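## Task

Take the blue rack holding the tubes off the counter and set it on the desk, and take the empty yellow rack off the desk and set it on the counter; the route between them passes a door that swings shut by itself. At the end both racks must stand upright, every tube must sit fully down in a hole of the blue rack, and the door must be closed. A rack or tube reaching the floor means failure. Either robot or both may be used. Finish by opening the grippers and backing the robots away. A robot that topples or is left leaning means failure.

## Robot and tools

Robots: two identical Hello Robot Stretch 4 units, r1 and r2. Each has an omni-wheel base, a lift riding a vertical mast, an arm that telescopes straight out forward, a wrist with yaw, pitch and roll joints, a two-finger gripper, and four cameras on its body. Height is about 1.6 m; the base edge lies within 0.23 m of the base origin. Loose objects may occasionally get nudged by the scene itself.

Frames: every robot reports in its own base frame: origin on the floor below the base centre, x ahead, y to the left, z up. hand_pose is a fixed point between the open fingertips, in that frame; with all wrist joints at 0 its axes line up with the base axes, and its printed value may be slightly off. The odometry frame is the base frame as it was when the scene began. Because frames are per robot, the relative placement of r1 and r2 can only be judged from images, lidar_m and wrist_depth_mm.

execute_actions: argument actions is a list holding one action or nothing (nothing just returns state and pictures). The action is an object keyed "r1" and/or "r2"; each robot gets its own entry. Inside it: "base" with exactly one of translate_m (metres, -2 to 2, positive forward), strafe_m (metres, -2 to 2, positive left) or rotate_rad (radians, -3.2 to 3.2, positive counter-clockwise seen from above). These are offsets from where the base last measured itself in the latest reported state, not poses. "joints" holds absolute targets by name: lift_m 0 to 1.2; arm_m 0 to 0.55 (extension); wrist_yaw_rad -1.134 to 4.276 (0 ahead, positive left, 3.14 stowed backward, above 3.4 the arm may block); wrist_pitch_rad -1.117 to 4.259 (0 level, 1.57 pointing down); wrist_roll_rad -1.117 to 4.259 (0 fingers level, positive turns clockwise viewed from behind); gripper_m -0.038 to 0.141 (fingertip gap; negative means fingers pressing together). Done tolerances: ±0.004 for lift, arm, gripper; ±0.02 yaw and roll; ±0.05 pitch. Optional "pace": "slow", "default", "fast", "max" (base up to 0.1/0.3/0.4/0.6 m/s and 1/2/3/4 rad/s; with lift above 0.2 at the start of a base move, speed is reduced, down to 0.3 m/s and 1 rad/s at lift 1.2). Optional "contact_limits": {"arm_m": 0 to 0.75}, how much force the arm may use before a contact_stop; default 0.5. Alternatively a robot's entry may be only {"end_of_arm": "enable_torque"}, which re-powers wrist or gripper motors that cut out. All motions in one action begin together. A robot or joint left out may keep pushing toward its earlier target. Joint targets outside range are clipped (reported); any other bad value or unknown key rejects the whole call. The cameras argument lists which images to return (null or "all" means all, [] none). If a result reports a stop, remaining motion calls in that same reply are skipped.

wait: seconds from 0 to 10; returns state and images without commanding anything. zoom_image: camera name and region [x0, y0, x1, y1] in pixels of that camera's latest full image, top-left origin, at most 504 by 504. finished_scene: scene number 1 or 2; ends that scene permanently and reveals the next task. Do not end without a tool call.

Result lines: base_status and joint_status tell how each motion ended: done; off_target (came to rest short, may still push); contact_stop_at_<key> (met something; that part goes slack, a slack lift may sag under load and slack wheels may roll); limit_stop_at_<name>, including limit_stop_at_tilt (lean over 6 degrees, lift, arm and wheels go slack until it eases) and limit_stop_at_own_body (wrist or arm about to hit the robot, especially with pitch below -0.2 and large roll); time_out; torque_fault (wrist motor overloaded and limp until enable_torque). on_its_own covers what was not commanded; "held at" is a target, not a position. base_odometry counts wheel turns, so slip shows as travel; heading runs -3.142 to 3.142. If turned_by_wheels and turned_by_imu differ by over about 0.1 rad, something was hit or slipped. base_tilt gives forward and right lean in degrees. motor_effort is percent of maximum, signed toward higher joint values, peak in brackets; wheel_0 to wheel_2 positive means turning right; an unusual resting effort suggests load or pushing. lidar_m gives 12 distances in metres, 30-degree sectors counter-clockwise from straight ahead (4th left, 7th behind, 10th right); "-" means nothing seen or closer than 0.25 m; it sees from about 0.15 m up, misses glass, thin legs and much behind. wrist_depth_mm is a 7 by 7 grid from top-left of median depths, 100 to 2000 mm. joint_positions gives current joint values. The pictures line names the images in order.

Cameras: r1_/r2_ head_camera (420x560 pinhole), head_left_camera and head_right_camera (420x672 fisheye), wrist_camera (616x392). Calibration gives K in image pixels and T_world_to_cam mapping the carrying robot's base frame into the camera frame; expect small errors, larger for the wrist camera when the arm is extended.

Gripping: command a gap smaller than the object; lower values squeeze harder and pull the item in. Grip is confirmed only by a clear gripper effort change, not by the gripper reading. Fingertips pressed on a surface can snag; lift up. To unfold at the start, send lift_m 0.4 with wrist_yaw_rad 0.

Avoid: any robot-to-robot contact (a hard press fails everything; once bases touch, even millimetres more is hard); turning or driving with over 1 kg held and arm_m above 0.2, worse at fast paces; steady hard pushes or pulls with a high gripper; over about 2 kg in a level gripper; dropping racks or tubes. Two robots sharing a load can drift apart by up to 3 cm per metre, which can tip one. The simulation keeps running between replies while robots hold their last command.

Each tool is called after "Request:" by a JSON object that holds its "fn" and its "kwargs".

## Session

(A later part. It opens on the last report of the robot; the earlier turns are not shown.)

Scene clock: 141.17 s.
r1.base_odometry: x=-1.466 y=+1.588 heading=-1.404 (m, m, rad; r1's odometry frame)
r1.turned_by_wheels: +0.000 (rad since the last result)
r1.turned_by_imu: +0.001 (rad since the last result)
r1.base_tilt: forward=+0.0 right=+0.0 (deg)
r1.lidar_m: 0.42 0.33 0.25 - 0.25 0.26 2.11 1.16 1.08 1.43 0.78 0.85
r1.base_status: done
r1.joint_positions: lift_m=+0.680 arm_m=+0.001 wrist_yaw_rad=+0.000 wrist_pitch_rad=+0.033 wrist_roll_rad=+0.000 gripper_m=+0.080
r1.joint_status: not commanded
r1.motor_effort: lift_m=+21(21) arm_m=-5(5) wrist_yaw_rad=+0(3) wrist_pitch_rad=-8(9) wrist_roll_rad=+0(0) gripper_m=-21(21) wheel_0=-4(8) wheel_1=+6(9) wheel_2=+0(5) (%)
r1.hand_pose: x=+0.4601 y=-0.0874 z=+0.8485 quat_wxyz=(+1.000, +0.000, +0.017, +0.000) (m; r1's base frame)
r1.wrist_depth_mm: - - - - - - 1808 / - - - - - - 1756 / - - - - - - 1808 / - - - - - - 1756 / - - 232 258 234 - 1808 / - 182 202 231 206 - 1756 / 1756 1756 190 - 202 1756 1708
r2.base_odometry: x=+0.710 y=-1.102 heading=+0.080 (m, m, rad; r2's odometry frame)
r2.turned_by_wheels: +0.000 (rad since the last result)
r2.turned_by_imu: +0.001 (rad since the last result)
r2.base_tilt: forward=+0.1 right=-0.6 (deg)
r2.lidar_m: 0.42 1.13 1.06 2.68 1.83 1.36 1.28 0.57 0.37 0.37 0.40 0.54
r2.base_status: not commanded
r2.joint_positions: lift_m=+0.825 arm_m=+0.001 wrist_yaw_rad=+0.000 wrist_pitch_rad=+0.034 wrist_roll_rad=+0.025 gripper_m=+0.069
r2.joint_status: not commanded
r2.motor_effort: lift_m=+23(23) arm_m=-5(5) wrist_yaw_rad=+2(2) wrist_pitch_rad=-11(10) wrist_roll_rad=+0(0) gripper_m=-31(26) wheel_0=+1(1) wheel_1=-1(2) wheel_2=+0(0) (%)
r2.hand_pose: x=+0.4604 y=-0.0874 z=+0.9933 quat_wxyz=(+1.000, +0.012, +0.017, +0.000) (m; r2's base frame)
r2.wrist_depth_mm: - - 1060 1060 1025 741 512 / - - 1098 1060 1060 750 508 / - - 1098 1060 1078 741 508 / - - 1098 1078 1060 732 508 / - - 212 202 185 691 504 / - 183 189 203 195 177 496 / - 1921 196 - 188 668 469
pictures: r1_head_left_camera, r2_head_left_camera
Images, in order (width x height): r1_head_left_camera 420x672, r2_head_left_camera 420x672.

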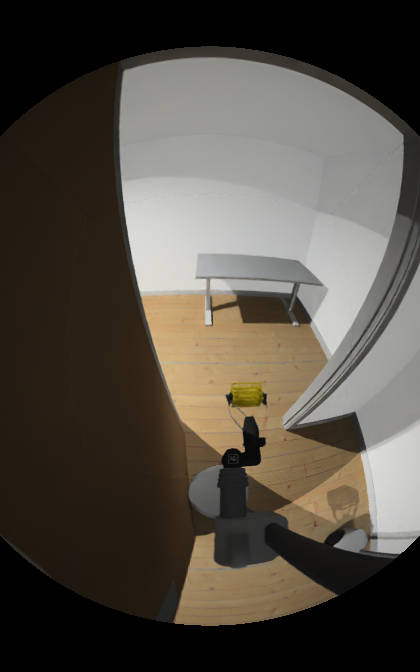

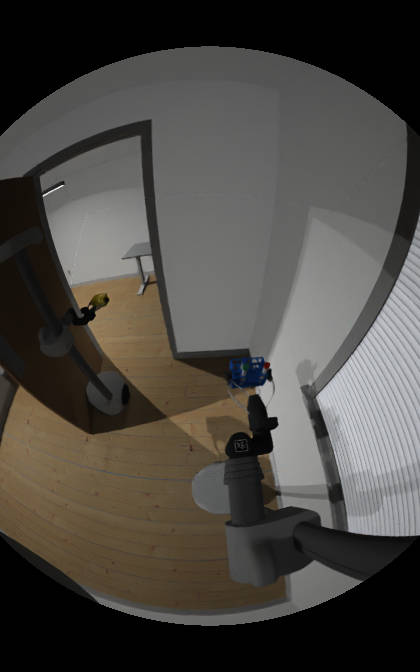

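Request:
{"fn": "execute_actions", "kwargs": {"actions": [{"r1":{"base":{"rotate_rad":-2.85},"pace":"slow"}}], "cameras": ["r1_head_left_camera","r2_head_left_camera"]}}

Request:
{"fn": "execute_actions", "kwargs": {"actions": [{"r1":{"base":{"strafe_m":-0.35},"pace":"slow"},"r2":{"base":{"translate_m":0.45}}}], "cameras": ["r1_head_right_camera","r2_head_left_camera"]}}

Scene clock: 148.20 s.
r1.base_odometry: x=-1.467 y=+1.588 heading=+2.029 (m, m, rad; r1's odometry frame)
r1.turned_by_wheels: -2.849 (rad since the last result)
r1.turned_by_imu: -2.904 (rad since the last result)
r1.base_tilt: forward=+0.1 right=+0.0 (deg)
r1.lidar_m: 0.43 1.07 1.07 0.97 0.77 1.83 0.52 0.26 0.25 - 0.25 0.36
r1.base_status: done
r1.joint_positions: lift_m=+0.680 arm_m=+0.001 wrist_yaw_rad=+0.000 wrist_pitch_rad=+0.033 wrist_roll_rad=+0.000 gripper_m=+0.080
r1.joint_status: not commanded
r1.motor_effort: lift_m=+21(21) arm_m=-4(5) wrist_yaw_rad=+2(3) wrist_pitch_rad=-9(10) wrist_roll_rad=+0(0) gripper_m=-19(19) wheel_0=+5(5) wheel_1=+0(11) wheel_2=+4(13) (%)
r1.hand_pose: x=+0.4600 y=-0.0874 z=+0.8485 quat_wxyz=(+1.000, +0.000, +0.017, +0.000) (m; r1's base frame)
r1.wrist_depth_mm: 1464 1983 - 1921 1756 1661 1618 / 1499 1921 - 1921 1863 1661 1576 / 1464 1921 - 1921 1808 1661 1576 / 1537 1983 - 1921 1808 1708 1618 / 1499 - 231 258 235 1708 1618 / 1499 182 203 230 206 1661 1618 / 1499 1708 190 - 202 1661 1618
r2.base_odometry: x=+0.710 y=-1.102 heading=+0.080 (m, m, rad; r2's odometry frame)
r2.turned_by_wheels: +0.000 (rad since the last result)
r2.turned_by_imu: +0.002 (rad since the last result)
r2.base_tilt: forward=+0.1 right=-0.6 (deg)
r2.lidar_m: 0.43 1.13 0.94 2.68 1.84 1.37 1.27 0.55 0.39 0.37 0.40 0.54
r2.base_status: not commanded
r2.joint_positions: lift_m=+0.825 arm_m=+0.001 wrist_yaw_rad=+0.000 wrist_pitch_rad=+0.034 wrist_roll_rad=+0.025 gripper_m=+0.069
r2.joint_status: not commanded
r2.motor_effort: lift_m=+23(23) arm_m=-5(5) wrist_yaw_rad=+2(2) wrist_pitch_rad=-10(10) wrist_roll_rad=-1(1) gripper_m=-29(22) wheel_0=+1(1) wheel_1=-2(1) wheel_2=+0(0) (%)
r2.hand_pose: x=+0.4604 y=-0.0874 z=+0.9933 quat_wxyz=(+1.000, +0.012, +0.017, +0.000) (m; r2's base frame)
r2.wrist_depth_mm: - - 1060 1078 1060 732 500 / - - 1078 1078 1042 759 512 / - - 1098 1078 1078 750 504 / - - 1098 1078 1078 750 504 / - - 213 201 185 683 504 / - 183 189 203 193 178 500 / - 1808 197 - 188 668 473
pictures: r1_head_left_camera, r2_head_left_camera
Images, in order (width x height): r1_head_left_camera 420x672, r2_head_left_camera 420x672.

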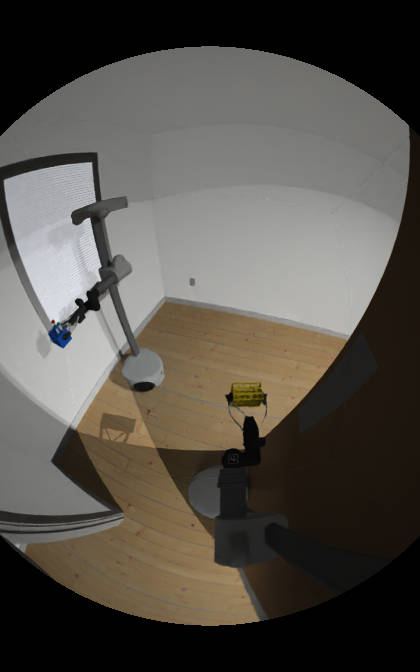

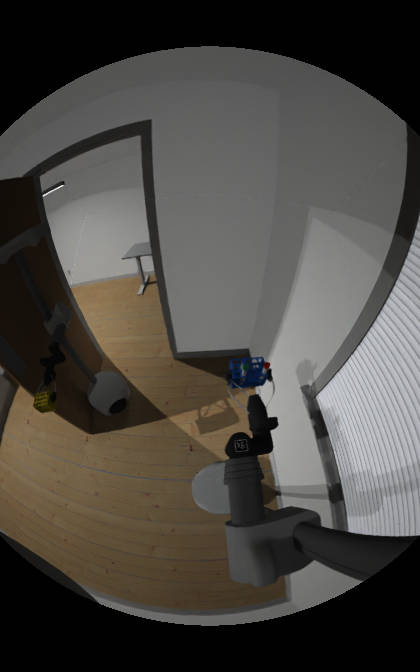

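Scene clock: 152.90 s.
r1.base_odometry: x=-1.154 y=+1.742 heading=+2.028 (m, m, rad; r1's odometry frame)
r1.turned_by_wheels: -0.001 (rad since the last result)
r1.turned_by_imu: -0.310 (rad since the last result)
r1.base_tilt: forward=+0.0 right=+0.0 (deg)
r1.lidar_m: 0.43 2.11 0.93 0.91 0.89 0.96 1.95 0.28 0.25 - 0.25 0.28
r1.base_status: done
r1.joint_positions: lift_m=+0.680 arm_m=+0.001 wrist_yaw_rad=+0.000 wrist_pitch_rad=+0.033 wrist_roll_rad=+0.000 gripper_m=+0.080
r1.joint_status: not commanded
r1.motor_effort: lift_m=+21(21) arm_m=-4(4) wrist_yaw_rad=-1(5) wrist_pitch_rad=-9(12) wrist_roll_rad=+0(1) gripper_m=-20(19) wheel_0=+21(26) wheel_1=-31(31) wheel_2=-2(6) (%)
r1.hand_pose: x=+0.4600 y=-0.0874 z=+0.8486 quat_wxyz=(+1.000, +0.000, +0.017, +0.000) (m; r1's base frame)
r1.wrist_depth_mm: 1708 1808 1756 1756 1808 1808 1863 / 1756 1708 1756 1808 1808 1863 1863 / 1756 1808 1808 1808 1863 1921 1863 / 1756 1756 1808 1863 1808 1921 1921 / 1808 1808 232 258 235 1863 1808 / 1756 183 202 231 206 1921 1863 / 1708 1756 190 - 202 1708 1708
r2.base_odometry: x=+1.158 y=-1.066 heading=+0.080 (m, m, rad; r2's odometry frame)
r2.turned_by_wheels: +0.000 (rad since the last result)
r2.turned_by_imu: +0.001 (rad since the last result)
r2.base_tilt: forward=+0.1 right=-0.7 (deg)
r2.lidar_m: 0.43 0.87 0.89 0.89 2.52 1.83 1.71 0.56 0.40 0.39 0.40 0.61
r2.base_status: done
r2.joint_positions: lift_m=+0.825 arm_m=+0.001 wrist_yaw_rad=+0.000 wrist_pitch_rad=+0.034 wrist_roll_rad=+0.025 gripper_m=+0.069
r2.joint_status: not commanded
r2.motor_effort: lift_m=+23(23) arm_m=-5(5) wrist_yaw_rad=+2(3) wrist_pitch_rad=-10(10) wrist_roll_rad=+0(1) gripper_m=-26(27) wheel_0=+0(5) wheel_1=+0(4) wheel_2=+1(6) (%)
r2.hand_pose: x=+0.4604 y=-0.0874 z=+0.9933 quat_wxyz=(+1.000, +0.012, +0.017, +0.000) (m; r2's base frame)
r2.wrist_depth_mm: 615 621 621 627 621 615 504 / 621 627 634 627 627 621 508 / 640 627 634 634 634 634 504 / 640 640 647 634 627 634 504 / - 647 221 202 186 640 500 / - 183 190 202 194 177 492 / 1229 654 196 - 188 647 469
pictures: r1_head_right_camera, r2_head_left_camera
Images, in order (width x height): r1_head_right_camera 420x672, r2_head_left_camera 420x672.

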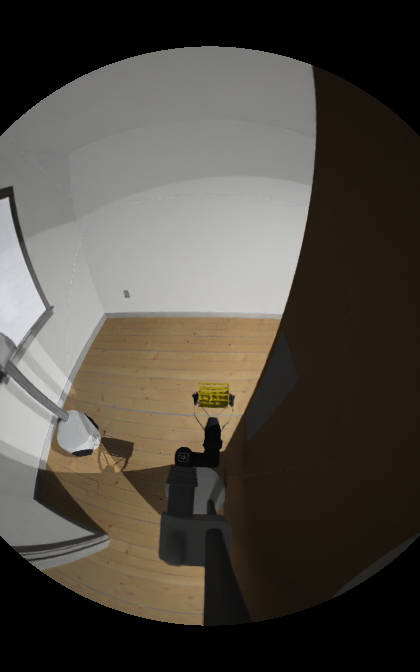

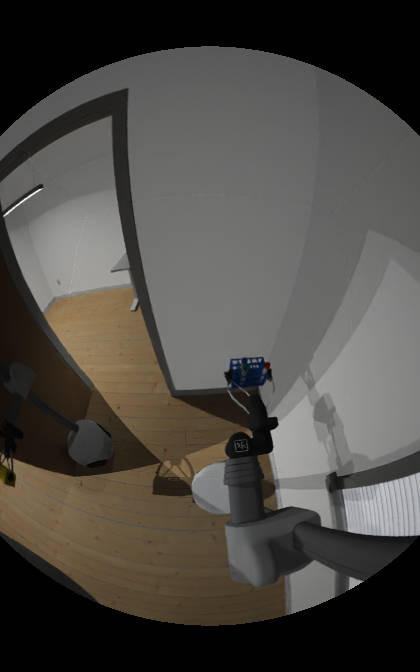

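Request:
{"fn": "execute_actions", "kwargs": {"actions": [{"r1":{"base":{"strafe_m":0.015},"pace":"slow"},"r2":{"base":{"rotate_rad":0.83},"pace":"slow"}}], "cameras": []}}

Request:
{"fn": "execute_actions", "kwargs": {"actions": [{"r1":{"base":{"translate_m":0.27},"pace":"slow"},"r2":{"base":{"translate_m":0.35},"pace":"slow"}}], "cameras": ["r1_head_right_camera","r2_head_left_camera","r2_head_camera"]}}

Scene clock: 170.73 s.
r1.base_odometry: x=-1.167 y=+1.736 heading=+2.028 (m, m, rad; r1's odometry frame)
r1.turned_by_wheels: +0.000 (rad since the last result)
r1.turned_by_imu: +0.001 (rad since the last result)
r1.base_tilt: forward=+0.1 right=+0.0 (deg)
r1.lidar_m: 0.41 2.11 0.92 0.74 0.87 0.91 1.95 0.30 0.25 - 0.25 0.28
r1.base_status: done
r1.joint_positions: lift_m=+0.680 arm_m=+0.001 wrist_yaw_rad=+0.000 wrist_pitch_rad=+0.033 wrist_roll_rad=+0.000 gripper_m=+0.080
r1.joint_status: not commanded
r1.motor_effort: lift_m=+21(21) arm_m=-4(4) wrist_yaw_rad=-1(2) wrist_pitch_rad=-9(9) wrist_roll_rad=+1(0) gripper_m=-20(21) wheel_0=-1(21) wheel_1=+1(30) wheel_2=+0(4) (%)
r1.hand_pose: x=+0.4600 y=-0.0874 z=+0.8486 quat_wxyz=(+1.000, +0.000, +0.017, +0.000) (m; r1's base frame)
r1.wrist_depth_mm: 1756 1756 1756 1708 1808 1808 1808 / 1756 1756 1808 1708 1808 1863 1921 / 1756 1756 1808 1756 1863 1863 1863 / 1708 1808 1808 1863 1808 1863 1863 / 1808 1756 231 259 234 1863 1863 / 1756 183 202 231 206 1863 1921 / 1808 1708 190 - 202 1708 1708
r2.base_odometry: x=+1.158 y=-1.066 heading=+0.910 (m, m, rad; r2's odometry frame)
r2.turned_by_wheels: +0.830 (rad since the last result)
r2.turned_by_imu: +0.817 (rad since the last result)
r2.base_tilt: forward=+0.1 right=-0.6 (deg)
r2.lidar_m: 0.42 0.86 1.08 1.98 1.74 0.73 0.44 0.39 0.40 0.49 0.83 0.83
r2.base_status: done
r2.joint_positions: lift_m=+0.825 arm_m=+0.001 wrist_yaw_rad=+0.000 wrist_pitch_rad=+0.034 wrist_roll_rad=+0.025 gripper_m=+0.069
r2.joint_status: not commanded
r2.motor_effort: lift_m=+23(23) arm_m=-5(5) wrist_yaw_rad=+2(2) wrist_pitch_rad=-10(10) wrist_roll_rad=-1(0) gripper_m=-27(25) wheel_0=+0(4) wheel_1=-1(4) wheel_2=+1(0) (%)
r2.hand_pose: x=+0.4604 y=-0.0874 z=+0.9933 quat_wxyz=(+1.000, +0.012, +0.017, +0.000) (m; r2's base frame)
r2.wrist_depth_mm: 891 1060 1255 - - 609 539 / 904 1078 1281 - - 621 535 / 904 1060 1255 - - 609 539 / 878 1078 1281 - - 615 539 / 904 1060 221 201 196 603 539 / 917 183 189 203 195 178 544 / 917 1138 197 - 188 603 530
pictures: none
No camera images: the call's "cameras" was empty. Leave "cameras" out to get every camera's image.

Scene clock: 175.53 s.
r1.base_odometry: x=-1.286 y=+1.978 heading=+2.029 (m, m, rad; r1's odometry frame)
r1.turned_by_wheels: +0.000 (rad since the last result)
r1.turned_by_imu: +0.001 (rad since the last result)
r1.base_tilt: forward=+0.1 right=-0.1 (deg)
r1.lidar_m: 0.43 1.83 1.54 0.64 0.65 0.71 0.84 0.27 0.25 1.67 1.69 1.87
r1.base_status: done
r1.joint_positions: lift_m=+0.680 arm_m=+0.001 wrist_yaw_rad=+0.000 wrist_pitch_rad=+0.033 wrist_roll_rad=+0.000 gripper_m=+0.080
r1.joint_status: not commanded
r1.motor_effort: lift_m=+20(21) arm_m=-4(4) wrist_yaw_rad=-2(0) wrist_pitch_rad=-9(9) wrist_roll_rad=+0(0) gripper_m=-20(19) wheel_0=+5(5) wheel_1=+3(4) wheel_2=-3(6) (%)
r1.hand_pose: x=+0.4600 y=-0.0874 z=+0.8486 quat_wxyz=(+1.000, +0.000, +0.017, +0.000) (m; r1's base frame)
r1.wrist_depth_mm: 1464 1499 1499 1499 1499 1537 1576 / 1430 1499 1499 1499 1537 1537 1576 / 1537 1499 1499 1576 1537 1537 1576 / 1499 1499 1537 1499 1537 1576 1576 / 1499 1499 231 258 235 1576 1618 / 1499 182 203 231 206 1576 1618 / 1537 1537 190 - 202 1618 1618
r2.base_odometry: x=+1.373 y=-0.789 heading=+0.910 (m, m, rad; r2's odometry frame)
r2.turned_by_wheels: +0.000 (rad since the last result)
r2.turned_by_imu: +0.001 (rad since the last result)
r2.base_tilt: forward=+0.0 right=-0.6 (deg)
r2.lidar_m: 0.42 0.73 0.62 1.04 1.98 1.28 0.74 0.66 0.67 0.70 0.61 0.59
r2.base_status: done
r2.joint_positions: lift_m=+0.825 arm_m=+0.001 wrist_yaw_rad=+0.000 wrist_pitch_rad=+0.034 wrist_roll_rad=+0.025 gripper_m=+0.069
r2.joint_status: not commanded
r2.motor_effort: lift_m=+23(23) arm_m=-5(5) wrist_yaw_rad=+2(2) wrist_pitch_rad=-11(10) wrist_roll_rad=+0(1) gripper_m=-24(24) wheel_0=+0(4) wheel_1=+1(4) wheel_2=+0(5) (%)
r2.hand_pose: x=+0.4604 y=-0.0874 z=+0.9933 quat_wxyz=(+1.000, +0.012, +0.017, +0.000) (m; r2's base frame)
r2.wrist_depth_mm: 732 831 1025 - - - - / 732 842 1025 - - - - / 723 842 1025 - - - - / 741 842 991 - - - - / 741 854 204 201 186 - - / 741 183 189 204 195 178 - / 759 866 196 - 188 1983 -
pictures: r1_head_right_camera, r2_head_camera, r2_head_left_camera
Images, in order (width x height): r1_head_right_camera 420x672, r2_head_camera 420x560, r2_head_left_camera 420x672.

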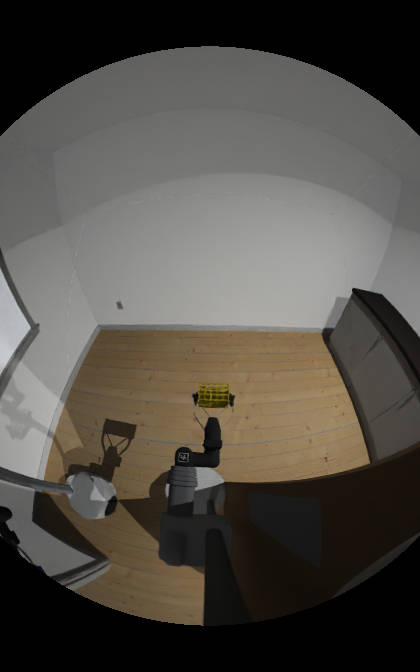

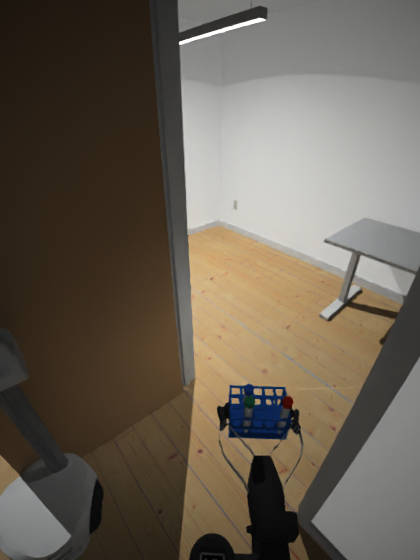

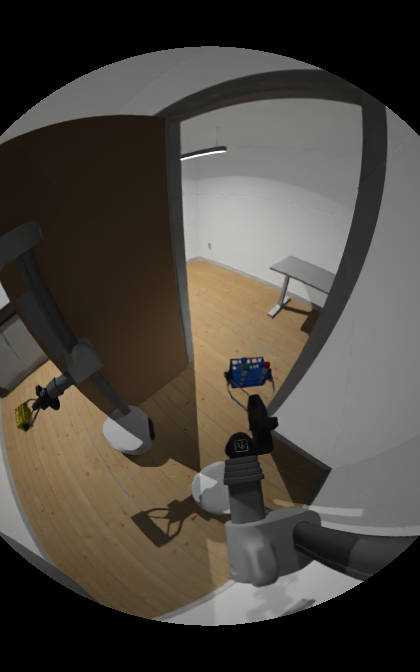

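Request:
{"fn": "execute_actions", "kwargs": {"actions": [{"r2":{"base":{"translate_m":0.55}}}], "cameras": ["r2_head_left_camera"]}}

Request:
{"fn": "execute_actions", "kwargs": {"actions": [{"r2":{"base":{"rotate_rad":-0.8},"pace":"slow"}}], "cameras": ["r2_head_right_camera","r2_head_left_camera","r2_head_camera"]}}

Scene clock: 184.10 s.
r1.base_odometry: x=-1.286 y=+1.978 heading=+2.029 (m, m, rad; r1's odometry frame)
r1.turned_by_wheels: +0.000 (rad since the last result)
r1.turned_by_imu: +0.001 (rad since the last result)
r1.base_tilt: forward=+0.1 right=+0.0 (deg)
r1.lidar_m: 0.45 1.84 1.55 1.45 0.57 0.50 0.85 0.29 0.25 1.67 1.70 1.87
r1.base_status: not commanded
r1.joint_positions: lift_m=+0.680 arm_m=+0.001 wrist_yaw_rad=+0.000 wrist_pitch_rad=+0.033 wrist_roll_rad=+0.000 gripper_m=+0.080
r1.joint_status: not commanded
r1.motor_effort: lift_m=+21(21) arm_m=-4(4) wrist_yaw_rad=-1(1) wrist_pitch_rad=-9(9) wrist_roll_rad=+1(0) gripper_m=-21(20) wheel_0=+5(5) wheel_1=+3(3) wheel_2=-3(3) (%)
r1.hand_pose: x=+0.4600 y=-0.0874 z=+0.8486 quat_wxyz=(+1.000, +0.000, +0.017, +0.000) (m; r1's base frame)
r1.wrist_depth_mm: 1464 1464 1537 1499 1576 1537 1537 / 1464 1499 1499 1537 1576 1576 1537 / 1464 1499 1537 1537 1537 1537 1576 / 1499 1537 1537 1537 1537 1537 1661 / 1499 1499 231 257 234 1576 1576 / 1537 183 203 230 206 1618 1576 / 1537 1537 189 - 201 1618 1618
r2.base_odometry: x=+1.711 y=-0.355 heading=+0.910 (m, m, rad; r2's odometry frame)
r2.turned_by_wheels: +0.000 (rad since the last result)
r2.turned_by_imu: +0.002 (rad since the last result)
r2.base_tilt: forward=+0.1 right=-0.6 (deg)
r2.lidar_m: 0.43 0.58 0.59 0.48 0.54 2.05 1.22 1.07 0.49 0.35 1.55 1.57
r2.base_status: done
r2.joint_positions: lift_m=+0.825 arm_m=+0.001 wrist_yaw_rad=+0.000 wrist_pitch_rad=+0.034 wrist_roll_rad=+0.025 gripper_m=+0.069
r2.joint_status: not commanded
r2.motor_effort: lift_m=+23(23) arm_m=-5(5) wrist_yaw_rad=+1(2) wrist_pitch_rad=-10(10) wrist_roll_rad=+0(0) gripper_m=-25(28) wheel_0=-2(4) wheel_1=+0(5) wheel_2=+2(8) (%)
r2.hand_pose: x=+0.4604 y=-0.0874 z=+0.9933 quat_wxyz=(+1.000, +0.012, +0.017, +0.000) (m; r2's base frame)
r2.wrist_depth_mm: 430 500 - - - - 1863 / 430 504 - - - - 1863 / 439 508 - - - - 1756 / 439 508 - - - - 1863 / 445 517 203 201 196 - 1708 / 445 183 189 204 195 177 1397 / 449 517 196 - 187 - 1756
pictures: r2_head_left_camera
Images, in order (width x height): r2_head_left_camera 420x672.

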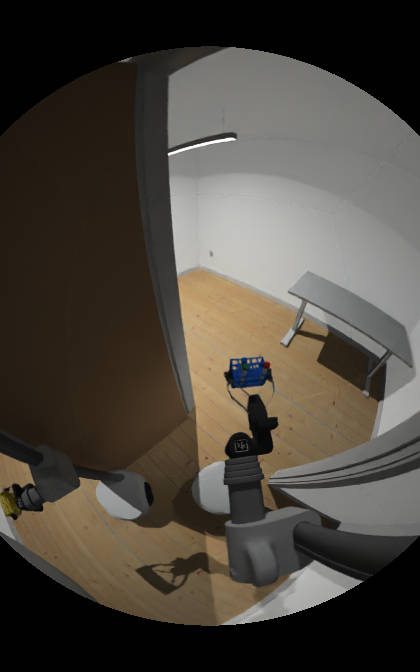

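Scene clock: 186.17 s.
r1.base_odometry: x=-1.286 y=+1.978 heading=+2.029 (m, m, rad; r1's odometry frame)
r1.turned_by_wheels: +0.000 (rad since the last result)
r1.turned_by_imu: +0.000 (rad since the last result)
r1.base_tilt: forward=+0.0 right=+0.0 (deg)
r1.lidar_m: 0.44 1.84 1.54 1.48 0.58 0.52 0.84 0.28 0.25 1.67 1.70 1.87
r1.base_status: not commanded
r1.joint_positions: lift_m=+0.680 arm_m=+0.001 wrist_yaw_rad=+0.000 wrist_pitch_rad=+0.033 wrist_roll_rad=+0.000 gripper_m=+0.080
r1.joint_status: not commanded
r1.motor_effort: lift_m=+21(21) arm_m=-4(4) wrist_yaw_rad=-1(1) wrist_pitch_rad=-9(9) wrist_roll_rad=+1(0) gripper_m=-19(21) wheel_0=+5(5) wheel_1=+3(3) wheel_2=-3(3) (%)
r1.hand_pose: x=+0.4600 y=-0.0874 z=+0.8486 quat_wxyz=(+1.000, +0.000, +0.017, +0.000) (m; r1's base frame)
r1.wrist_depth_mm: 1464 1499 1464 1499 1537 1537 1576 / 1499 1499 1537 1499 1537 1576 1576 / 1499 1499 1537 1537 1576 1576 1576 / 1499 1537 1537 1576 1576 1576 1618 / 1537 1499 231 258 234 1618 1618 / 1499 182 202 231 206 1618 1618 / 1537 1537 190 - 202 1576 1618
r2.base_odometry: x=+1.711 y=-0.355 heading=+0.110 (m, m, rad; r2's odometry frame)
r2.turned_by_wheels: -0.800 (rad since the last result)
r2.turned_by_imu: -0.785 (rad since the last result)
r2.base_tilt: forward=+0.1 right=-0.6 (deg)
r2.lidar_m: 0.44 1.61 0.62 0.59 0.54 0.51 2.32 1.49 1.11 0.89 0.35 0.36
r2.base_status: done
r2.joint_positions: lift_m=+0.825 arm_m=+0.001 wrist_yaw_rad=+0.000 wrist_pitch_rad=+0.034 wrist_roll_rad=+0.025 gripper_m=+0.069
r2.joint_status: not commanded
r2.motor_effort: lift_m=+23(23) arm_m=-5(5) wrist_yaw_rad=+2(1) wrist_pitch_rad=-10(10) wrist_roll_rad=+0(1) gripper_m=-29(26) wheel_0=+1(3) wheel_1=+2(3) wheel_2=+0(3) (%)
r2.hand_pose: x=+0.4604 y=-0.0874 z=+0.9933 quat_wxyz=(+1.000, +0.012, +0.017, +0.000) (m; r2's base frame)
r2.wrist_depth_mm: - - - - - - 1537 / - - - - - - 1537 / - - - - - - 1499 / - - - - - - 1464 / - - 203 202 196 1756 1464 / - 183 189 203 194 177 1430 / - 1921 197 - 189 1863 1430
pictures: r2_head_camera, r2_head_left_camera, r2_head_right_camera
Images, in order (width x height): r2_head_camera 420x560, r2_head_left_camera 420x672, r2_head_right_camera 420x672.

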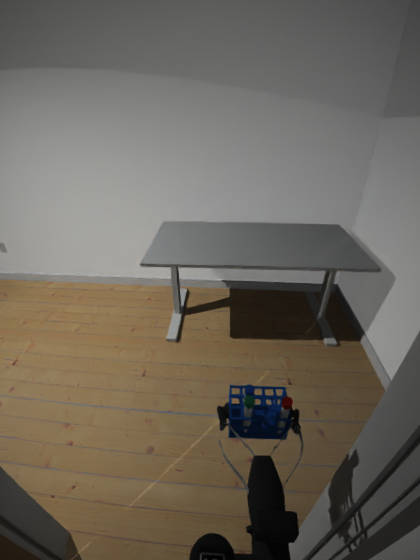

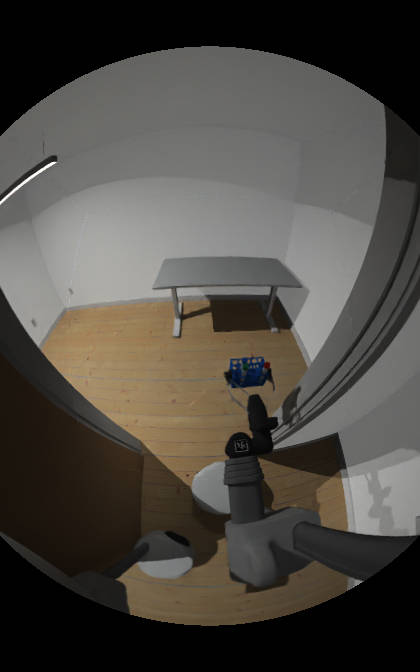

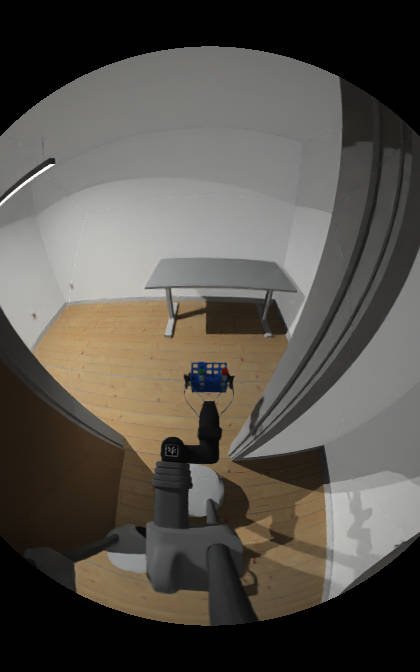

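Request:
{"fn": "execute_actions", "kwargs": {"actions": [{"r2":{"base":{"strafe_m":0.12}}}], "cameras": []}}

Request:
{"fn": "execute_actions", "kwargs": {"actions": [{"r2":{"base":{"translate_m":0.95},"joints":{"lift_m":0.7}}}], "cameras": ["r2_head_camera","r2_wrist_camera","r1_head_right_camera"]}}

Scene clock: 190.00 s.
r1.base_odometry: x=-1.286 y=+1.978 heading=+2.029 (m, m, rad; r1's odometry frame)
r1.turned_by_wheels: +0.000 (rad since the last result)
r1.turned_by_imu: +0.000 (rad since the last result)
r1.base_tilt: forward=+0.1 right=+0.0 (deg)
r1.lidar_m: 0.42 1.82 1.55 1.47 1.24 0.46 0.47 0.30 0.25 1.66 1.70 1.86
r1.base_status: not commanded
r1.joint_positions: lift_m=+0.680 arm_m=+0.001 wrist_yaw_rad=+0.000 wrist_pitch_rad=+0.033 wrist_roll_rad=+0.000 gripper_m=+0.080
r1.joint_status: not commanded
r1.motor_effort: lift_m=+21(21) arm_m=-4(4) wrist_yaw_rad=-1(1) wrist_pitch_rad=-9(9) wrist_roll_rad=+1(0) gripper_m=-20(21) wheel_0=+5(5) wheel_1=+3(3) wheel_2=-3(3) (%)
r1.hand_pose: x=+0.4600 y=-0.0874 z=+0.8486 quat_wxyz=(+1.000, +0.000, +0.017, +0.000) (m; r1's base frame)
r1.wrist_depth_mm: 1464 1464 1499 1499 1537 1576 1576 / 1499 1464 1464 1537 1537 1576 1576 / 1499 1499 1537 1537 1537 1576 1576 / 1464 1537 1537 1537 1576 1537 1618 / 1499 1537 232 258 235 1618 1661 / 1499 183 202 231 206 1618 1618 / 1537 1537 190 - 201 1618 1618
r2.base_odometry: x=+1.698 y=-0.236 heading=+0.110 (m, m, rad; r2's odometry frame)
r2.turned_by_wheels: +0.000 (rad since the last result)
r2.turned_by_imu: +0.001 (rad since the last result)
r2.base_tilt: forward=+0.1 right=-0.6 (deg)
r2.lidar_m: 0.40 2.46 0.47 0.45 0.46 0.44 0.53 1.64 1.23 0.94 0.45 1.66
r2.base_status: done
r2.joint_positions: lift_m=+0.825 arm_m=+0.001 wrist_yaw_rad=+0.000 wrist_pitch_rad=+0.034 wrist_roll_rad=+0.025 gripper_m=+0.069
r2.joint_status: not commanded
r2.motor_effort: lift_m=+23(23) arm_m=-5(5) wrist_yaw_rad=+2(2) wrist_pitch_rad=-11(10) wrist_roll_rad=+0(1) gripper_m=-26(25) wheel_0=+1(7) wheel_1=+0(7) wheel_2=+0(2) (%)
r2.hand_pose: x=+0.4604 y=-0.0874 z=+0.9933 quat_wxyz=(+1.000, +0.012, +0.017, +0.000) (m; r2's base frame)
r2.wrist_depth_mm: - - - - - - 1708 / - - - - - - 1661 / - - - - - - 1708 / - - - - - - 1708 / - - 202 201 196 1708 1576 / - 184 189 203 195 178 1576 / - - 197 - 188 1863 1576
pictures: none
No camera images: the call's "cameras" was empty. Leave "cameras" out to get every camera's image.

Scene clock: 194.63 s.
r1.base_odometry: x=-1.286 y=+1.978 heading=+2.029 (m, m, rad; r1's odometry frame)
r1.turned_by_wheels: +0.000 (rad since the last result)
r1.turned_by_imu: +0.000 (rad since the last result)
r1.base_tilt: forward=+0.2 right=+0.0 (deg)
r1.lidar_m: 0.42 1.85 1.55 1.48 1.23 1.09 0.84 0.28 0.25 1.67 1.69 1.87
r1.base_status: not commanded
r1.joint_positions: lift_m=+0.680 arm_m=+0.001 wrist_yaw_rad=+0.000 wrist_pitch_rad=+0.033 wrist_roll_rad=+0.000 gripper_m=+0.080
r1.joint_status: not commanded
r1.motor_effort: lift_m=+21(20) arm_m=-4(4) wrist_yaw_rad=-1(2) wrist_pitch_rad=-9(9) wrist_roll_rad=+0(1) gripper_m=-21(19) wheel_0=+5(5) wheel_1=+3(3) wheel_2=-3(3) (%)
r1.hand_pose: x=+0.4600 y=-0.0874 z=+0.8486 quat_wxyz=(+1.000, +0.000, +0.017, +0.000) (m; r1's base frame)
r1.wrist_depth_mm: 1464 1464 1464 1537 1537 1537 1576 / 1499 1499 1537 1537 1537 1499 1576 / 1499 1499 1537 1499 1576 1576 1618 / 1499 1537 1576 1576 1576 1576 1576 / 1499 1537 230 257 234 1618 1618 / 1499 183 203 231 206 1618 1618 / 1537 1576 190 - 202 1618 1618
r2.base_odometry: x=+2.642 y=-0.131 heading=+0.110 (m, m, rad; r2's odometry frame)
r2.turned_by_wheels: +0.000 (rad since the last result)
r2.turned_by_imu: +0.001 (rad since the last result)
r2.base_tilt: forward=+0.0 right=-0.6 (deg)
r2.lidar_m: 0.41 0.67 2.11 2.04 0.79 0.72 1.36 0.68 0.84 1.20 0.91 0.65
r2.base_status: done
r2.joint_positions: lift_m=+0.700 arm_m=+0.001 wrist_yaw_rad=+0.000 wrist_pitch_rad=+0.034 wrist_roll_rad=+0.025 gripper_m=+0.069
r2.joint_status: all done
r2.motor_effort: lift_m=+19(23) arm_m=-5(5) wrist_yaw_rad=+2(1) wrist_pitch_rad=-10(10) wrist_roll_rad=-1(0) gripper_m=-26(29) wheel_0=-1(6) wheel_1=+0(5) wheel_2=+1(8) (%)
r2.hand_pose: x=+0.4604 y=-0.0874 z=+0.8687 quat_wxyz=(+1.000, +0.012, +0.017, +0.000) (m; r2's base frame)
r2.wrist_depth_mm: 1229 1205 1205 1205 1182 1182 1160 / 1255 1255 1229 1205 1182 1205 1182 / 1255 1205 1229 1255 1229 1160 1182 / 1281 1255 1229 1205 1229 1205 1182 / 1281 1255 223 202 201 1060 1060 / 559 183 189 203 195 177 585 / 430 424 198 - 188 415 413
pictures: r1_head_right_camera, r2_head_camera, r2_wrist_camera
camera_calibration (this result's frames):
r2_wrist_camera: T_world_to_cam=[[0.0382932, -0.999195, -0.011964, -0.0837267], [-0.0489769, 0.0100816, -0.998749, 0.943018], [0.998066, 0.0388313, -0.0485514, -0.184812], [0, 0, 0, 1]] pos_world=[0.233846, -0.08599, 0.931864]
Images, in order (width x height): r1_head_right_camera 420x672, r2_head_camera 420x560, r2_wrist_camera 616x392.

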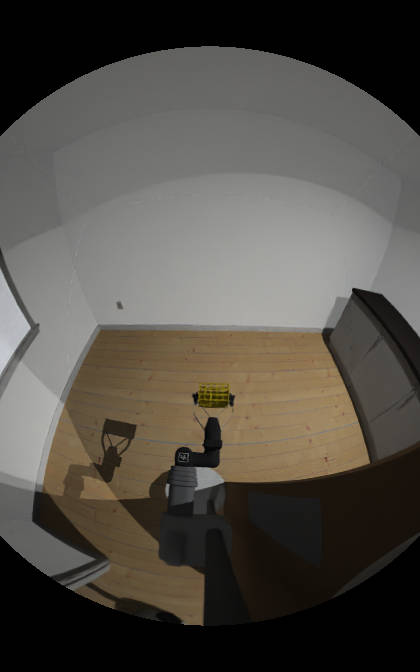

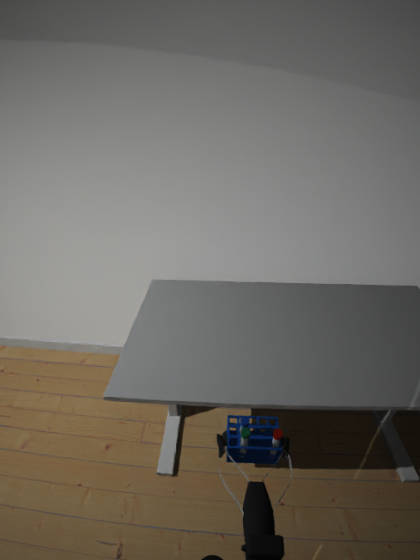

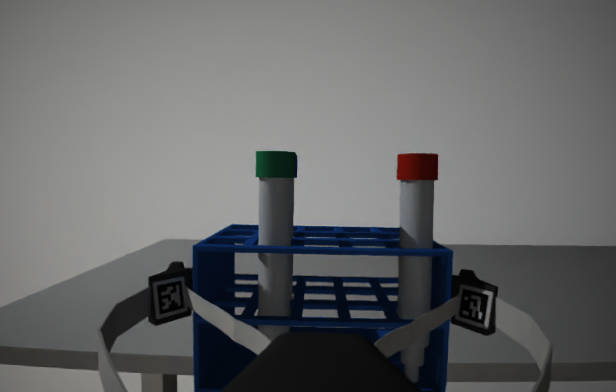

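Request:
{"fn": "execute_actions", "kwargs": {"actions": [{"r1":{"base":{"translate_m":0.4},"joints":{"lift_m":0.85}},"r2":{"joints":{"lift_m":0.655,"arm_m":0.4},"pace":"slow"}}], "cameras": ["r2_head_right_camera","r2_wrist_camera","r1_head_right_camera"]}}

Request:
{"fn": "execute_actions", "kwargs": {"actions": [{"r1":{"base":{"rotate_rad":-1.5},"pace":"slow"},"r2":{"joints":{"lift_m":0.642},"pace":"slow"}}], "cameras": ["r2_head_camera","r2_wrist_camera","r1_head_right_camera"]}}

Scene clock: 204.47 s.
r1.base_odometry: x=-1.463 y=+2.336 heading=+2.029 (m, m, rad; r1's odometry frame)
r1.turned_by_wheels: +0.000 (rad since the last result)
r1.turned_by_imu: +0.001 (rad since the last result)
r1.base_tilt: forward=+0.1 right=-0.1 (deg)
r1.lidar_m: 0.44 1.42 1.58 1.47 1.58 1.27 1.23 1.28 1.73 1.62 1.68 1.44
r1.base_status: done
r1.joint_positions: lift_m=+0.850 arm_m=+0.001 wrist_yaw_rad=+0.000 wrist_pitch_rad=+0.033 wrist_roll_rad=+0.000 gripper_m=+0.080
r1.joint_status: all done
r1.motor_effort: lift_m=+23(25) arm_m=-4(4) wrist_yaw_rad=-1(1) wrist_pitch_rad=-9(9) wrist_roll_rad=+0(0) gripper_m=-20(20) wheel_0=+2(6) wheel_1=+2(5) wheel_2=+0(11) (%)
r1.hand_pose: x=+0.4600 y=-0.0874 z=+1.0184 quat_wxyz=(+1.000, +0.000, +0.017, +0.000) (m; r1's base frame)
r1.wrist_depth_mm: 1098 1078 1118 1138 1138 1138 1138 / 1098 1098 1098 1118 1138 1160 1160 / 1118 1098 1118 1138 1160 1160 1182 / 1118 1118 1160 1138 1160 1182 1182 / 1118 1118 232 259 235 1182 1205 / 1138 183 203 231 206 1182 1205 / 1138 1138 190 - 202 1205 1205
r2.base_odometry: x=+2.642 y=-0.131 heading=+0.110 (m, m, rad; r2's odometry frame)
r2.turned_by_wheels: +0.000 (rad since the last result)
r2.turned_by_imu: +0.003 (rad since the last result)
r2.base_tilt: forward=+0.1 right=-0.6 (deg)
r2.lidar_m: 0.62 0.65 2.09 2.00 0.77 0.66 0.59 0.66 0.79 1.20 0.92 0.68
r2.base_status: not commanded
r2.joint_positions: lift_m=+0.655 arm_m=+0.399 wrist_yaw_rad=+0.000 wrist_pitch_rad=+0.034 wrist_roll_rad=+0.025 gripper_m=+0.069
r2.joint_status: all done
r2.motor_effort: lift_m=+18(19) arm_m=+5(6) wrist_yaw_rad=+2(2) wrist_pitch_rad=-11(11) wrist_roll_rad=-1(0) gripper_m=-24(26) wheel_0=-1(1) wheel_1=+0(1) wheel_2=+1(1) (%)
r2.hand_pose: x=+0.8583 y=-0.0874 z=+0.8238 quat_wxyz=(+1.000, +0.012, +0.017, +0.000) (m; r2's base frame)
r2.wrist_depth_mm: 831 820 809 798 788 788 778 / 831 820 820 798 809 809 788 / 854 854 831 820 809 798 788 / 854 842 831 820 798 820 809 / 854 741 222 201 196 798 809 / 427 183 189 203 195 178 452 / 309 307 196 - 187 315 314
pictures: r1_head_right_camera, r2_head_right_camera, r2_wrist_camera
camera_calibration (this result's frames):
r2_wrist_camera: T_world_to_cam=[[0.0381996, -0.999199, -0.011964, -0.0994475], [-0.0489758, 0.0100863, -0.998749, 0.917635], [0.998069, 0.0387377, -0.0485513, -0.584121], [0, 0, 0, 1]] pos_world=[0.631734, -0.0859958, 0.886938]
Images, in order (width x height): r1_head_right_camera 420x672, r2_head_right_camera 420x672, r2_wrist_camera 616x392.

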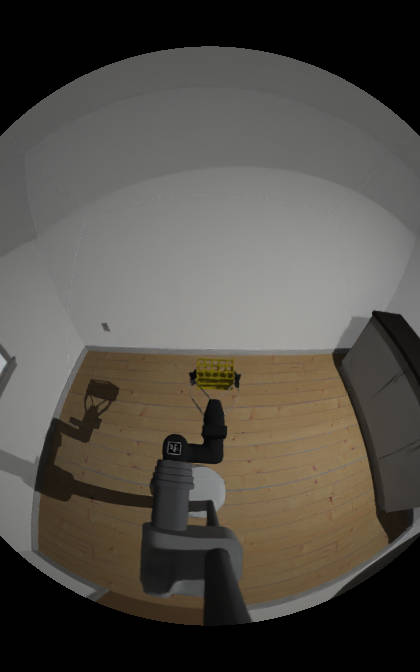

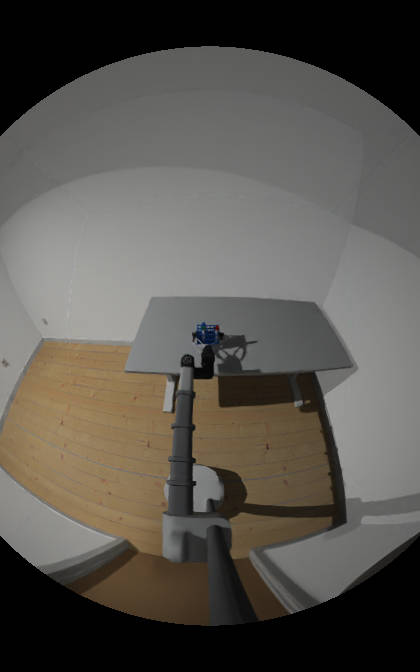

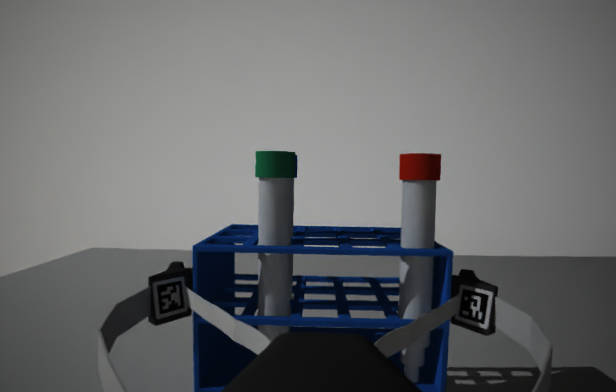

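Scene clock: 207.23 s.
r1.base_odometry: x=-1.463 y=+2.336 heading=+0.530 (m, m, rad; r1's odometry frame)
r1.turned_by_wheels: -1.499 (rad since the last result)
r1.turned_by_imu: -1.529 (rad since the last result)
r1.base_tilt: forward=+0.1 right=-0.1 (deg)
r1.lidar_m: 0.43 1.72 1.40 1.37 1.44 1.53 1.50 1.62 1.28 1.23 1.30 1.68
r1.base_status: done
r1.joint_positions: lift_m=+0.850 arm_m=+0.001 wrist_yaw_rad=+0.000 wrist_pitch_rad=+0.033 wrist_roll_rad=+0.000 gripper_m=+0.080
r1.joint_status: not commanded
r1.motor_effort: lift_m=+23(23) arm_m=-4(4) wrist_yaw_rad=+1(1) wrist_pitch_rad=-9(9) wrist_roll_rad=+0(0) gripper_m=-20(21) wheel_0=+3(5) wheel_1=+2(7) wheel_2=+3(6) (%)
r1.hand_pose: x=+0.4600 y=-0.0875 z=+1.0184 quat_wxyz=(+1.000, +0.000, +0.017, +0.000) (m; r1's base frame)
r1.wrist_depth_mm: 1921 1983 1921 1921 1921 1921 1661 / 1921 1983 1983 1983 1921 1921 1661 / 1921 - - - 1983 1983 1661 / 1921 - - - 1983 1983 1618 / 1430 1397 230 258 235 1983 1661 / 1430 183 202 231 206 1430 1661 / 1464 1464 190 - 202 1808 1661
r2.base_odometry: x=+2.642 y=-0.131 heading=+0.110 (m, m, rad; r2's odometry frame)
r2.turned_by_wheels: +0.000 (rad since the last result)
r2.turned_by_imu: +0.001 (rad since the last result)
r2.base_tilt: forward=+0.1 right=-0.6 (deg)
r2.lidar_m: 0.61 0.66 2.11 2.04 0.78 0.63 0.62 0.66 0.84 1.20 0.92 0.65
r2.base_status: not commanded
r2.joint_positions: lift_m=+0.642 arm_m=+0.399 wrist_yaw_rad=+0.000 wrist_pitch_rad=+0.034 wrist_roll_rad=+0.025 gripper_m=+0.069
r2.joint_status: all done
r2.motor_effort: lift_m=+18(15) arm_m=+5(5) wrist_yaw_rad=+2(2) wrist_pitch_rad=-10(10) wrist_roll_rad=-1(0) gripper_m=-28(23) wheel_0=-1(1) wheel_1=-1(1) wheel_2=+1(1) (%)
r2.hand_pose: x=+0.8583 y=-0.0874 z=+0.8108 quat_wxyz=(+1.000, +0.012, +0.017, +0.000) (m; r2's base frame)
r2.wrist_depth_mm: 842 820 820 809 798 798 778 / 831 842 809 809 798 798 788 / 842 842 842 809 820 809 798 / 866 842 842 820 820 809 809 / 842 691 221 202 196 741 750 / 392 183 189 204 195 177 415 / 285 282 196 - 188 289 289
pictures: r1_head_right_camera, r2_head_camera, r2_wrist_camera
camera_calibration (this result's frames):
r2_wrist_camera: T_world_to_cam=[[0.0381996, -0.999199, -0.0119641, -0.099603], [-0.0489758, 0.0100863, -0.998749, 0.904655], [0.998069, 0.0387377, -0.0485512, -0.584753], [0, 0, 0, 1]] pos_world=[0.631735, -0.0859958, 0.873941]
Images, in order (width x height): r1_head_right_camera 420x672, r2_head_camera 420x560, r2_wrist_camera 616x392.

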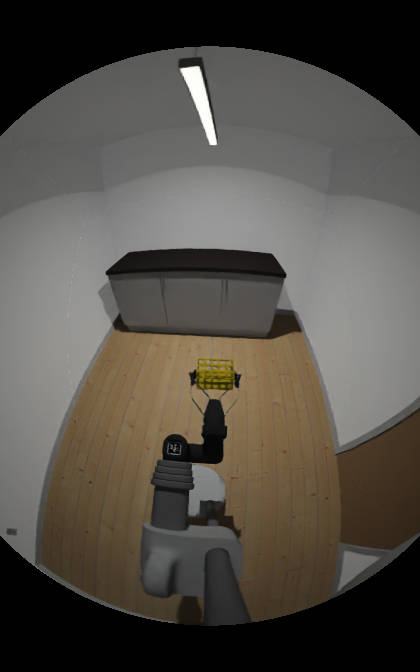

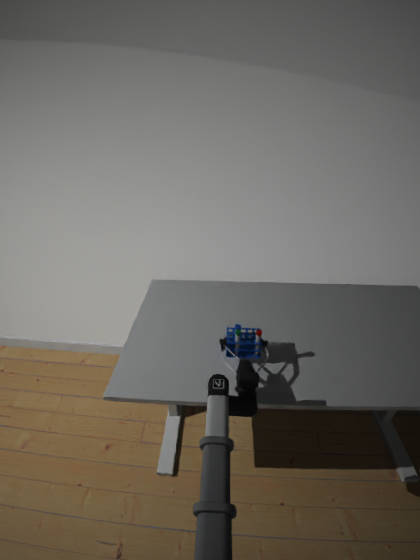

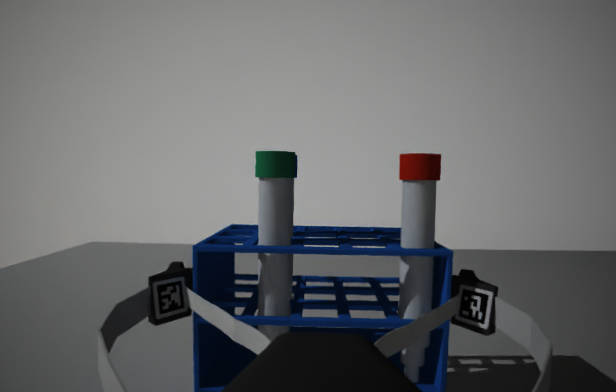

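Request:
{"fn": "execute_actions", "kwargs": {"actions": [{"r1":{"base":{"translate_m":1.0},"joints":{"lift_m":0.86}},"r2":{"joints":{"lift_m":0.606},"pace":"slow"}}], "cameras": ["r2_wrist_camera","r1_head_camera"]}}

Scene clock: 214.40 s.
r1.base_odometry: x=-0.600 y=+2.842 heading=+0.530 (m, m, rad; r1's odometry frame)
r1.turned_by_wheels: +0.000 (rad since the last result)
r1.turned_by_imu: +0.001 (rad since the last result)
r1.base_tilt: forward=+0.1 right=-0.1 (deg)
r1.lidar_m: 0.43 0.65 0.89 1.32 1.41 1.98 2.50 1.76 1.32 1.28 0.88 0.64
r1.base_status: done
r1.joint_positions: lift_m=+0.860 arm_m=+0.001 wrist_yaw_rad=+0.000 wrist_pitch_rad=+0.033 wrist_roll_rad=+0.000 gripper_m=+0.080
r1.joint_status: all done
r1.motor_effort: lift_m=+22(24) arm_m=-4(4) wrist_yaw_rad=-2(1) wrist_pitch_rad=-9(9) wrist_roll_rad=+0(1) gripper_m=-21(21) wheel_0=+1(6) wheel_1=+2(7) wheel_2=-2(12) (%)
r1.hand_pose: x=+0.4600 y=-0.0874 z=+1.0285 quat_wxyz=(+1.000, +0.000, +0.017, +0.000) (m; r1's base frame)
r1.wrist_depth_mm: 991 991 976 991 960 976 960 / 1025 1008 1008 991 976 976 960 / 1008 1008 991 991 991 976 976 / 1042 1025 1008 1008 1008 991 991 / 842 866 231 258 235 842 820 / 477 183 202 230 206 407 473 / 389 392 190 - 202 387 384
r2.base_odometry: x=+2.642 y=-0.131 heading=+0.110 (m, m, rad; r2's odometry frame)
r2.turned_by_wheels: +0.000 (rad since the last result)
r2.turned_by_imu: +0.002 (rad since the last result)
r2.base_tilt: forward=+0.1 right=-0.7 (deg)
r2.lidar_m: 0.65 0.65 2.11 2.03 0.73 0.63 0.62 0.64 0.84 1.20 0.92 0.66
r2.base_status: not commanded
r2.joint_positions: lift_m=+0.606 arm_m=+0.399 wrist_yaw_rad=+0.000 wrist_pitch_rad=+0.034 wrist_roll_rad=+0.025 gripper_m=+0.069
r2.joint_status: all done
r2.motor_effort: lift_m=+18(18) arm_m=+5(5) wrist_yaw_rad=+2(2) wrist_pitch_rad=-10(10) wrist_roll_rad=+0(1) gripper_m=-26(26) wheel_0=-1(1) wheel_1=-1(1) wheel_2=+1(1) (%)
r2.hand_pose: x=+0.8583 y=-0.0874 z=+0.7748 quat_wxyz=(+1.000, +0.012, +0.017, +0.000) (m; r2's base frame)
r2.wrist_depth_mm: 831 820 820 798 798 788 788 / 842 831 831 820 809 798 798 / 854 854 831 809 798 809 788 / 854 842 842 831 831 820 809 / 517 525 221 201 196 564 559 / 298 183 189 204 195 177 319 / 216 215 196 - 189 220 220
pictures: r1_head_camera, r2_wrist_camera
camera_calibration (this result's frames):
r2_wrist_camera: T_world_to_cam=[[0.0381996, -0.999199, -0.011964, -0.100034], [-0.0489758, 0.0100862, -0.998749, 0.868697], [0.998069, 0.0387377, -0.0485513, -0.586503], [0, 0, 0, 1]] pos_world=[0.631737, -0.0859958, 0.837938]
Images, in order (width x height): r1_head_camera 420x560, r2_wrist_camera 616x392.

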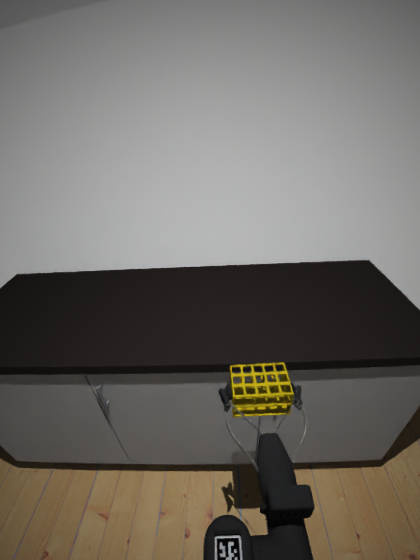

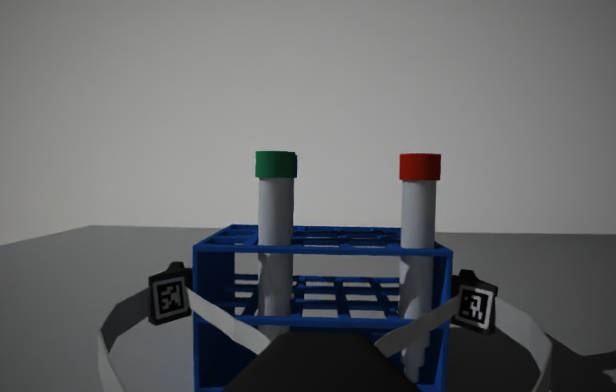

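Request:
{"fn": "execute_actions", "kwargs": {"actions": [{"r1":{"joints":{"lift_m":0.82,"arm_m":0.4}},"r2":{"joints":{"lift_m":0.601},"pace":"slow"}}], "cameras": []}}

Request:
{"fn": "execute_actions", "kwargs": {"actions": [{"r1":{"joints":{"lift_m":0.797},"pace":"slow"},"r2":{"joints":{"gripper_m":0.141},"pace":"slow"}}], "cameras": ["r2_wrist_camera","r1_wrist_camera"]}}

Scene clock: 220.87 s.
r1.base_odometry: x=-0.600 y=+2.842 heading=+0.530 (m, m, rad; r1's odometry frame)
r1.turned_by_wheels: +0.000 (rad since the last result)
r1.turned_by_imu: +0.001 (rad since the last result)
r1.base_tilt: forward=+0.1 right=+0.0 (deg)
r1.lidar_m: 0.61 0.63 0.89 1.33 1.40 1.99 2.52 1.76 1.32 1.27 0.86 0.62
r1.base_status: not commanded
r1.joint_positions: lift_m=+0.820 arm_m=+0.399 wrist_yaw_rad=+0.000 wrist_pitch_rad=+0.033 wrist_roll_rad=+0.000 gripper_m=+0.080
r1.joint_status: all done
r1.motor_effort: lift_m=+18(20) arm_m=+5(7) wrist_yaw_rad=-2(1) wrist_pitch_rad=-8(9) wrist_roll_rad=+0(1) gripper_m=-19(20) wheel_0=+1(1) wheel_1=+2(2) wheel_2=-2(2) (%)
r1.hand_pose: x=+0.8583 y=-0.0874 z=+0.9888 quat_wxyz=(+1.000, +0.000, +0.017, +0.000) (m; r1's base frame)
r1.wrist_depth_mm: 603 603 591 591 591 585 585 / 609 603 603 597 591 591 585 / 621 609 609 597 591 597 591 / 621 615 615 609 603 597 603 / 615 615 230 259 235 603 603 / 366 183 203 232 206 310 364 / 262 257 190 - 202 256 266
r2.base_odometry: x=+2.642 y=-0.131 heading=+0.110 (m, m, rad; r2's odometry frame)
r2.turned_by_wheels: +0.000 (rad since the last result)
r2.turned_by_imu: +0.001 (rad since the last result)
r2.base_tilt: forward=+0.1 right=-0.5 (deg)
r2.lidar_m: 0.63 0.65 2.09 2.01 0.74 0.66 0.62 0.66 0.84 1.20 0.90 0.65
r2.base_status: not commanded
r2.joint_positions: lift_m=+0.601 arm_m=+0.399 wrist_yaw_rad=+0.000 wrist_pitch_rad=+0.031 wrist_roll_rad=+0.025 gripper_m=+0.069
r2.joint_status: all done
r2.motor_effort: lift_m=+17(18) arm_m=+5(6) wrist_yaw_rad=+2(2) wrist_pitch_rad=-1(10) wrist_roll_rad=-1(0) gripper_m=-27(27) wheel_0=-1(1) wheel_1=-1(0) wheel_2=+1(1) (%)
r2.hand_pose: x=+0.8583 y=-0.0874 z=+0.7707 quat_wxyz=(+1.000, +0.012, +0.015, +0.000) (m; r2's base frame)
r2.wrist_depth_mm: 831 831 820 809 798 788 788 / 842 831 831 798 809 809 809 / 854 842 831 809 809 809 788 / 854 842 854 831 820 820 798 / 500 521 222 202 196 559 569 / 291 183 189 204 195 178 312 / 211 209 196 - 189 216 214
pictures: none
No camera images: the call's "cameras" was empty. Leave "cameras" out to get every camera's image.

Scene clock: 224.47 s.
r1.base_odometry: x=-0.600 y=+2.842 heading=+0.530 (m, m, rad; r1's odometry frame)
r1.turned_by_wheels: +0.000 (rad since the last result)
r1.turned_by_imu: +0.000 (rad since the last result)
r1.base_tilt: forward=+0.2 right=-0.1 (deg)
r1.lidar_m: 0.62 0.63 0.90 1.34 1.41 1.99 2.51 1.76 1.32 1.27 0.88 0.64
r1.base_status: not commanded
r1.joint_positions: lift_m=+0.797 arm_m=+0.399 wrist_yaw_rad=+0.000 wrist_pitch_rad=+0.033 wrist_roll_rad=+0.000 gripper_m=+0.080
r1.joint_status: all done
r1.motor_effort: lift_m=+17(16) arm_m=+5(5) wrist_yaw_rad=-1(1) wrist_pitch_rad=-9(8) wrist_roll_rad=+0(0) gripper_m=-21(21) wheel_0=+1(1) wheel_1=+2(2) wheel_2=-2(2) (%)
r1.hand_pose: x=+0.8583 y=-0.0874 z=+0.9659 quat_wxyz=(+1.000, +0.000, +0.017, +0.000) (m; r1's base frame)
r1.wrist_depth_mm: 603 597 597 591 591 591 585 / 609 609 603 597 591 591 585 / 609 609 603 597 597 597 591 / 621 615 615 609 603 597 597 / 539 544 231 258 234 530 521 / 303 182 202 231 206 257 300 / 217 213 190 - 190 212 216
r2.base_odometry: x=+2.642 y=-0.131 heading=+0.110 (m, m, rad; r2's odometry frame)
r2.turned_by_wheels: +0.000 (rad since the last result)
r2.turned_by_imu: +0.001 (rad since the last result)
r2.base_tilt: forward=+0.1 right=-0.6 (deg)
r2.lidar_m: 0.63 0.64 2.09 2.00 0.76 0.65 0.60 0.65 0.83 1.20 0.94 0.62
r2.base_status: not commanded
r2.joint_positions: lift_m=+0.601 arm_m=+0.399 wrist_yaw_rad=+0.000 wrist_pitch_rad=+0.032 wrist_roll_rad=+0.025 gripper_m=+0.141
r2.joint_status: all done
r2.motor_effort: lift_m=+17(17) arm_m=+5(5) wrist_yaw_rad=+2(2) wrist_pitch_rad=-5(6) wrist_roll_rad=-1(0) gripper_m=+3(26) wheel_0=-1(1) wheel_1=-1(1) wheel_2=+1(1) (%)
r2.hand_pose: x=+0.8583 y=-0.0874 z=+0.7703 quat_wxyz=(+1.000, +0.012, +0.016, +0.000) (m; r2's base frame)
r2.wrist_depth_mm: 842 831 820 809 798 798 778 / 831 831 820 820 809 798 798 / 854 831 820 831 798 809 809 / 866 842 842 831 809 820 798 / 496 508 224 247 204 549 554 / 289 272 222 204 203 211 307 / 208 206 206 - 205 213 226
pictures: r1_wrist_camera, r2_wrist_camera
camera_calibration (this result's frames):
r1_wrist_camera: T_world_to_cam=[[-0.00837149, -0.999645, 0.0252786, -0.11533], [-0.022812, -0.0250819, -0.999425, 1.03859], [0.999705, -0.00894333, -0.0225939, -0.611545], [0, 0, 0, 1]] pos_world=[0.634091, -0.0947081, 1.02709]
r2_wrist_camera: T_world_to_cam=[[0.0381839, -0.9992, -0.0119032, -0.100131], [-0.0473822, 0.0100881, -0.998826, 0.862919], [0.998147, 0.0387031, -0.0469591, -0.588029], [0, 0, 0, 1]] pos_world=[0.63165, -0.0859979, 0.833101]
Images, in order (width x height): r1_wrist_camera 616x392, r2_wrist_camera 616x392.

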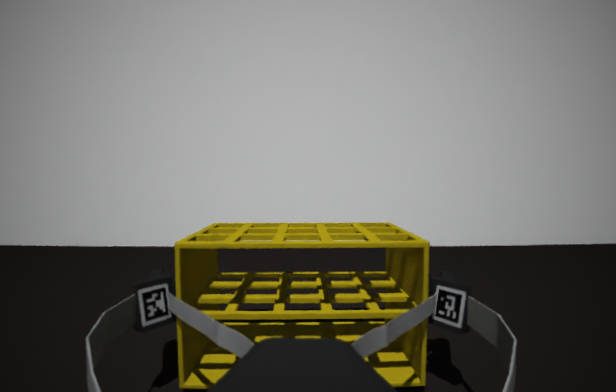

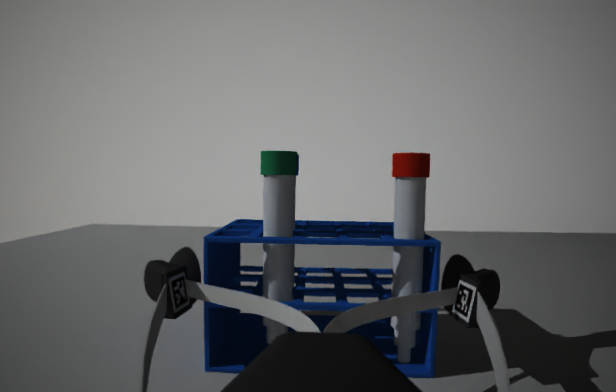

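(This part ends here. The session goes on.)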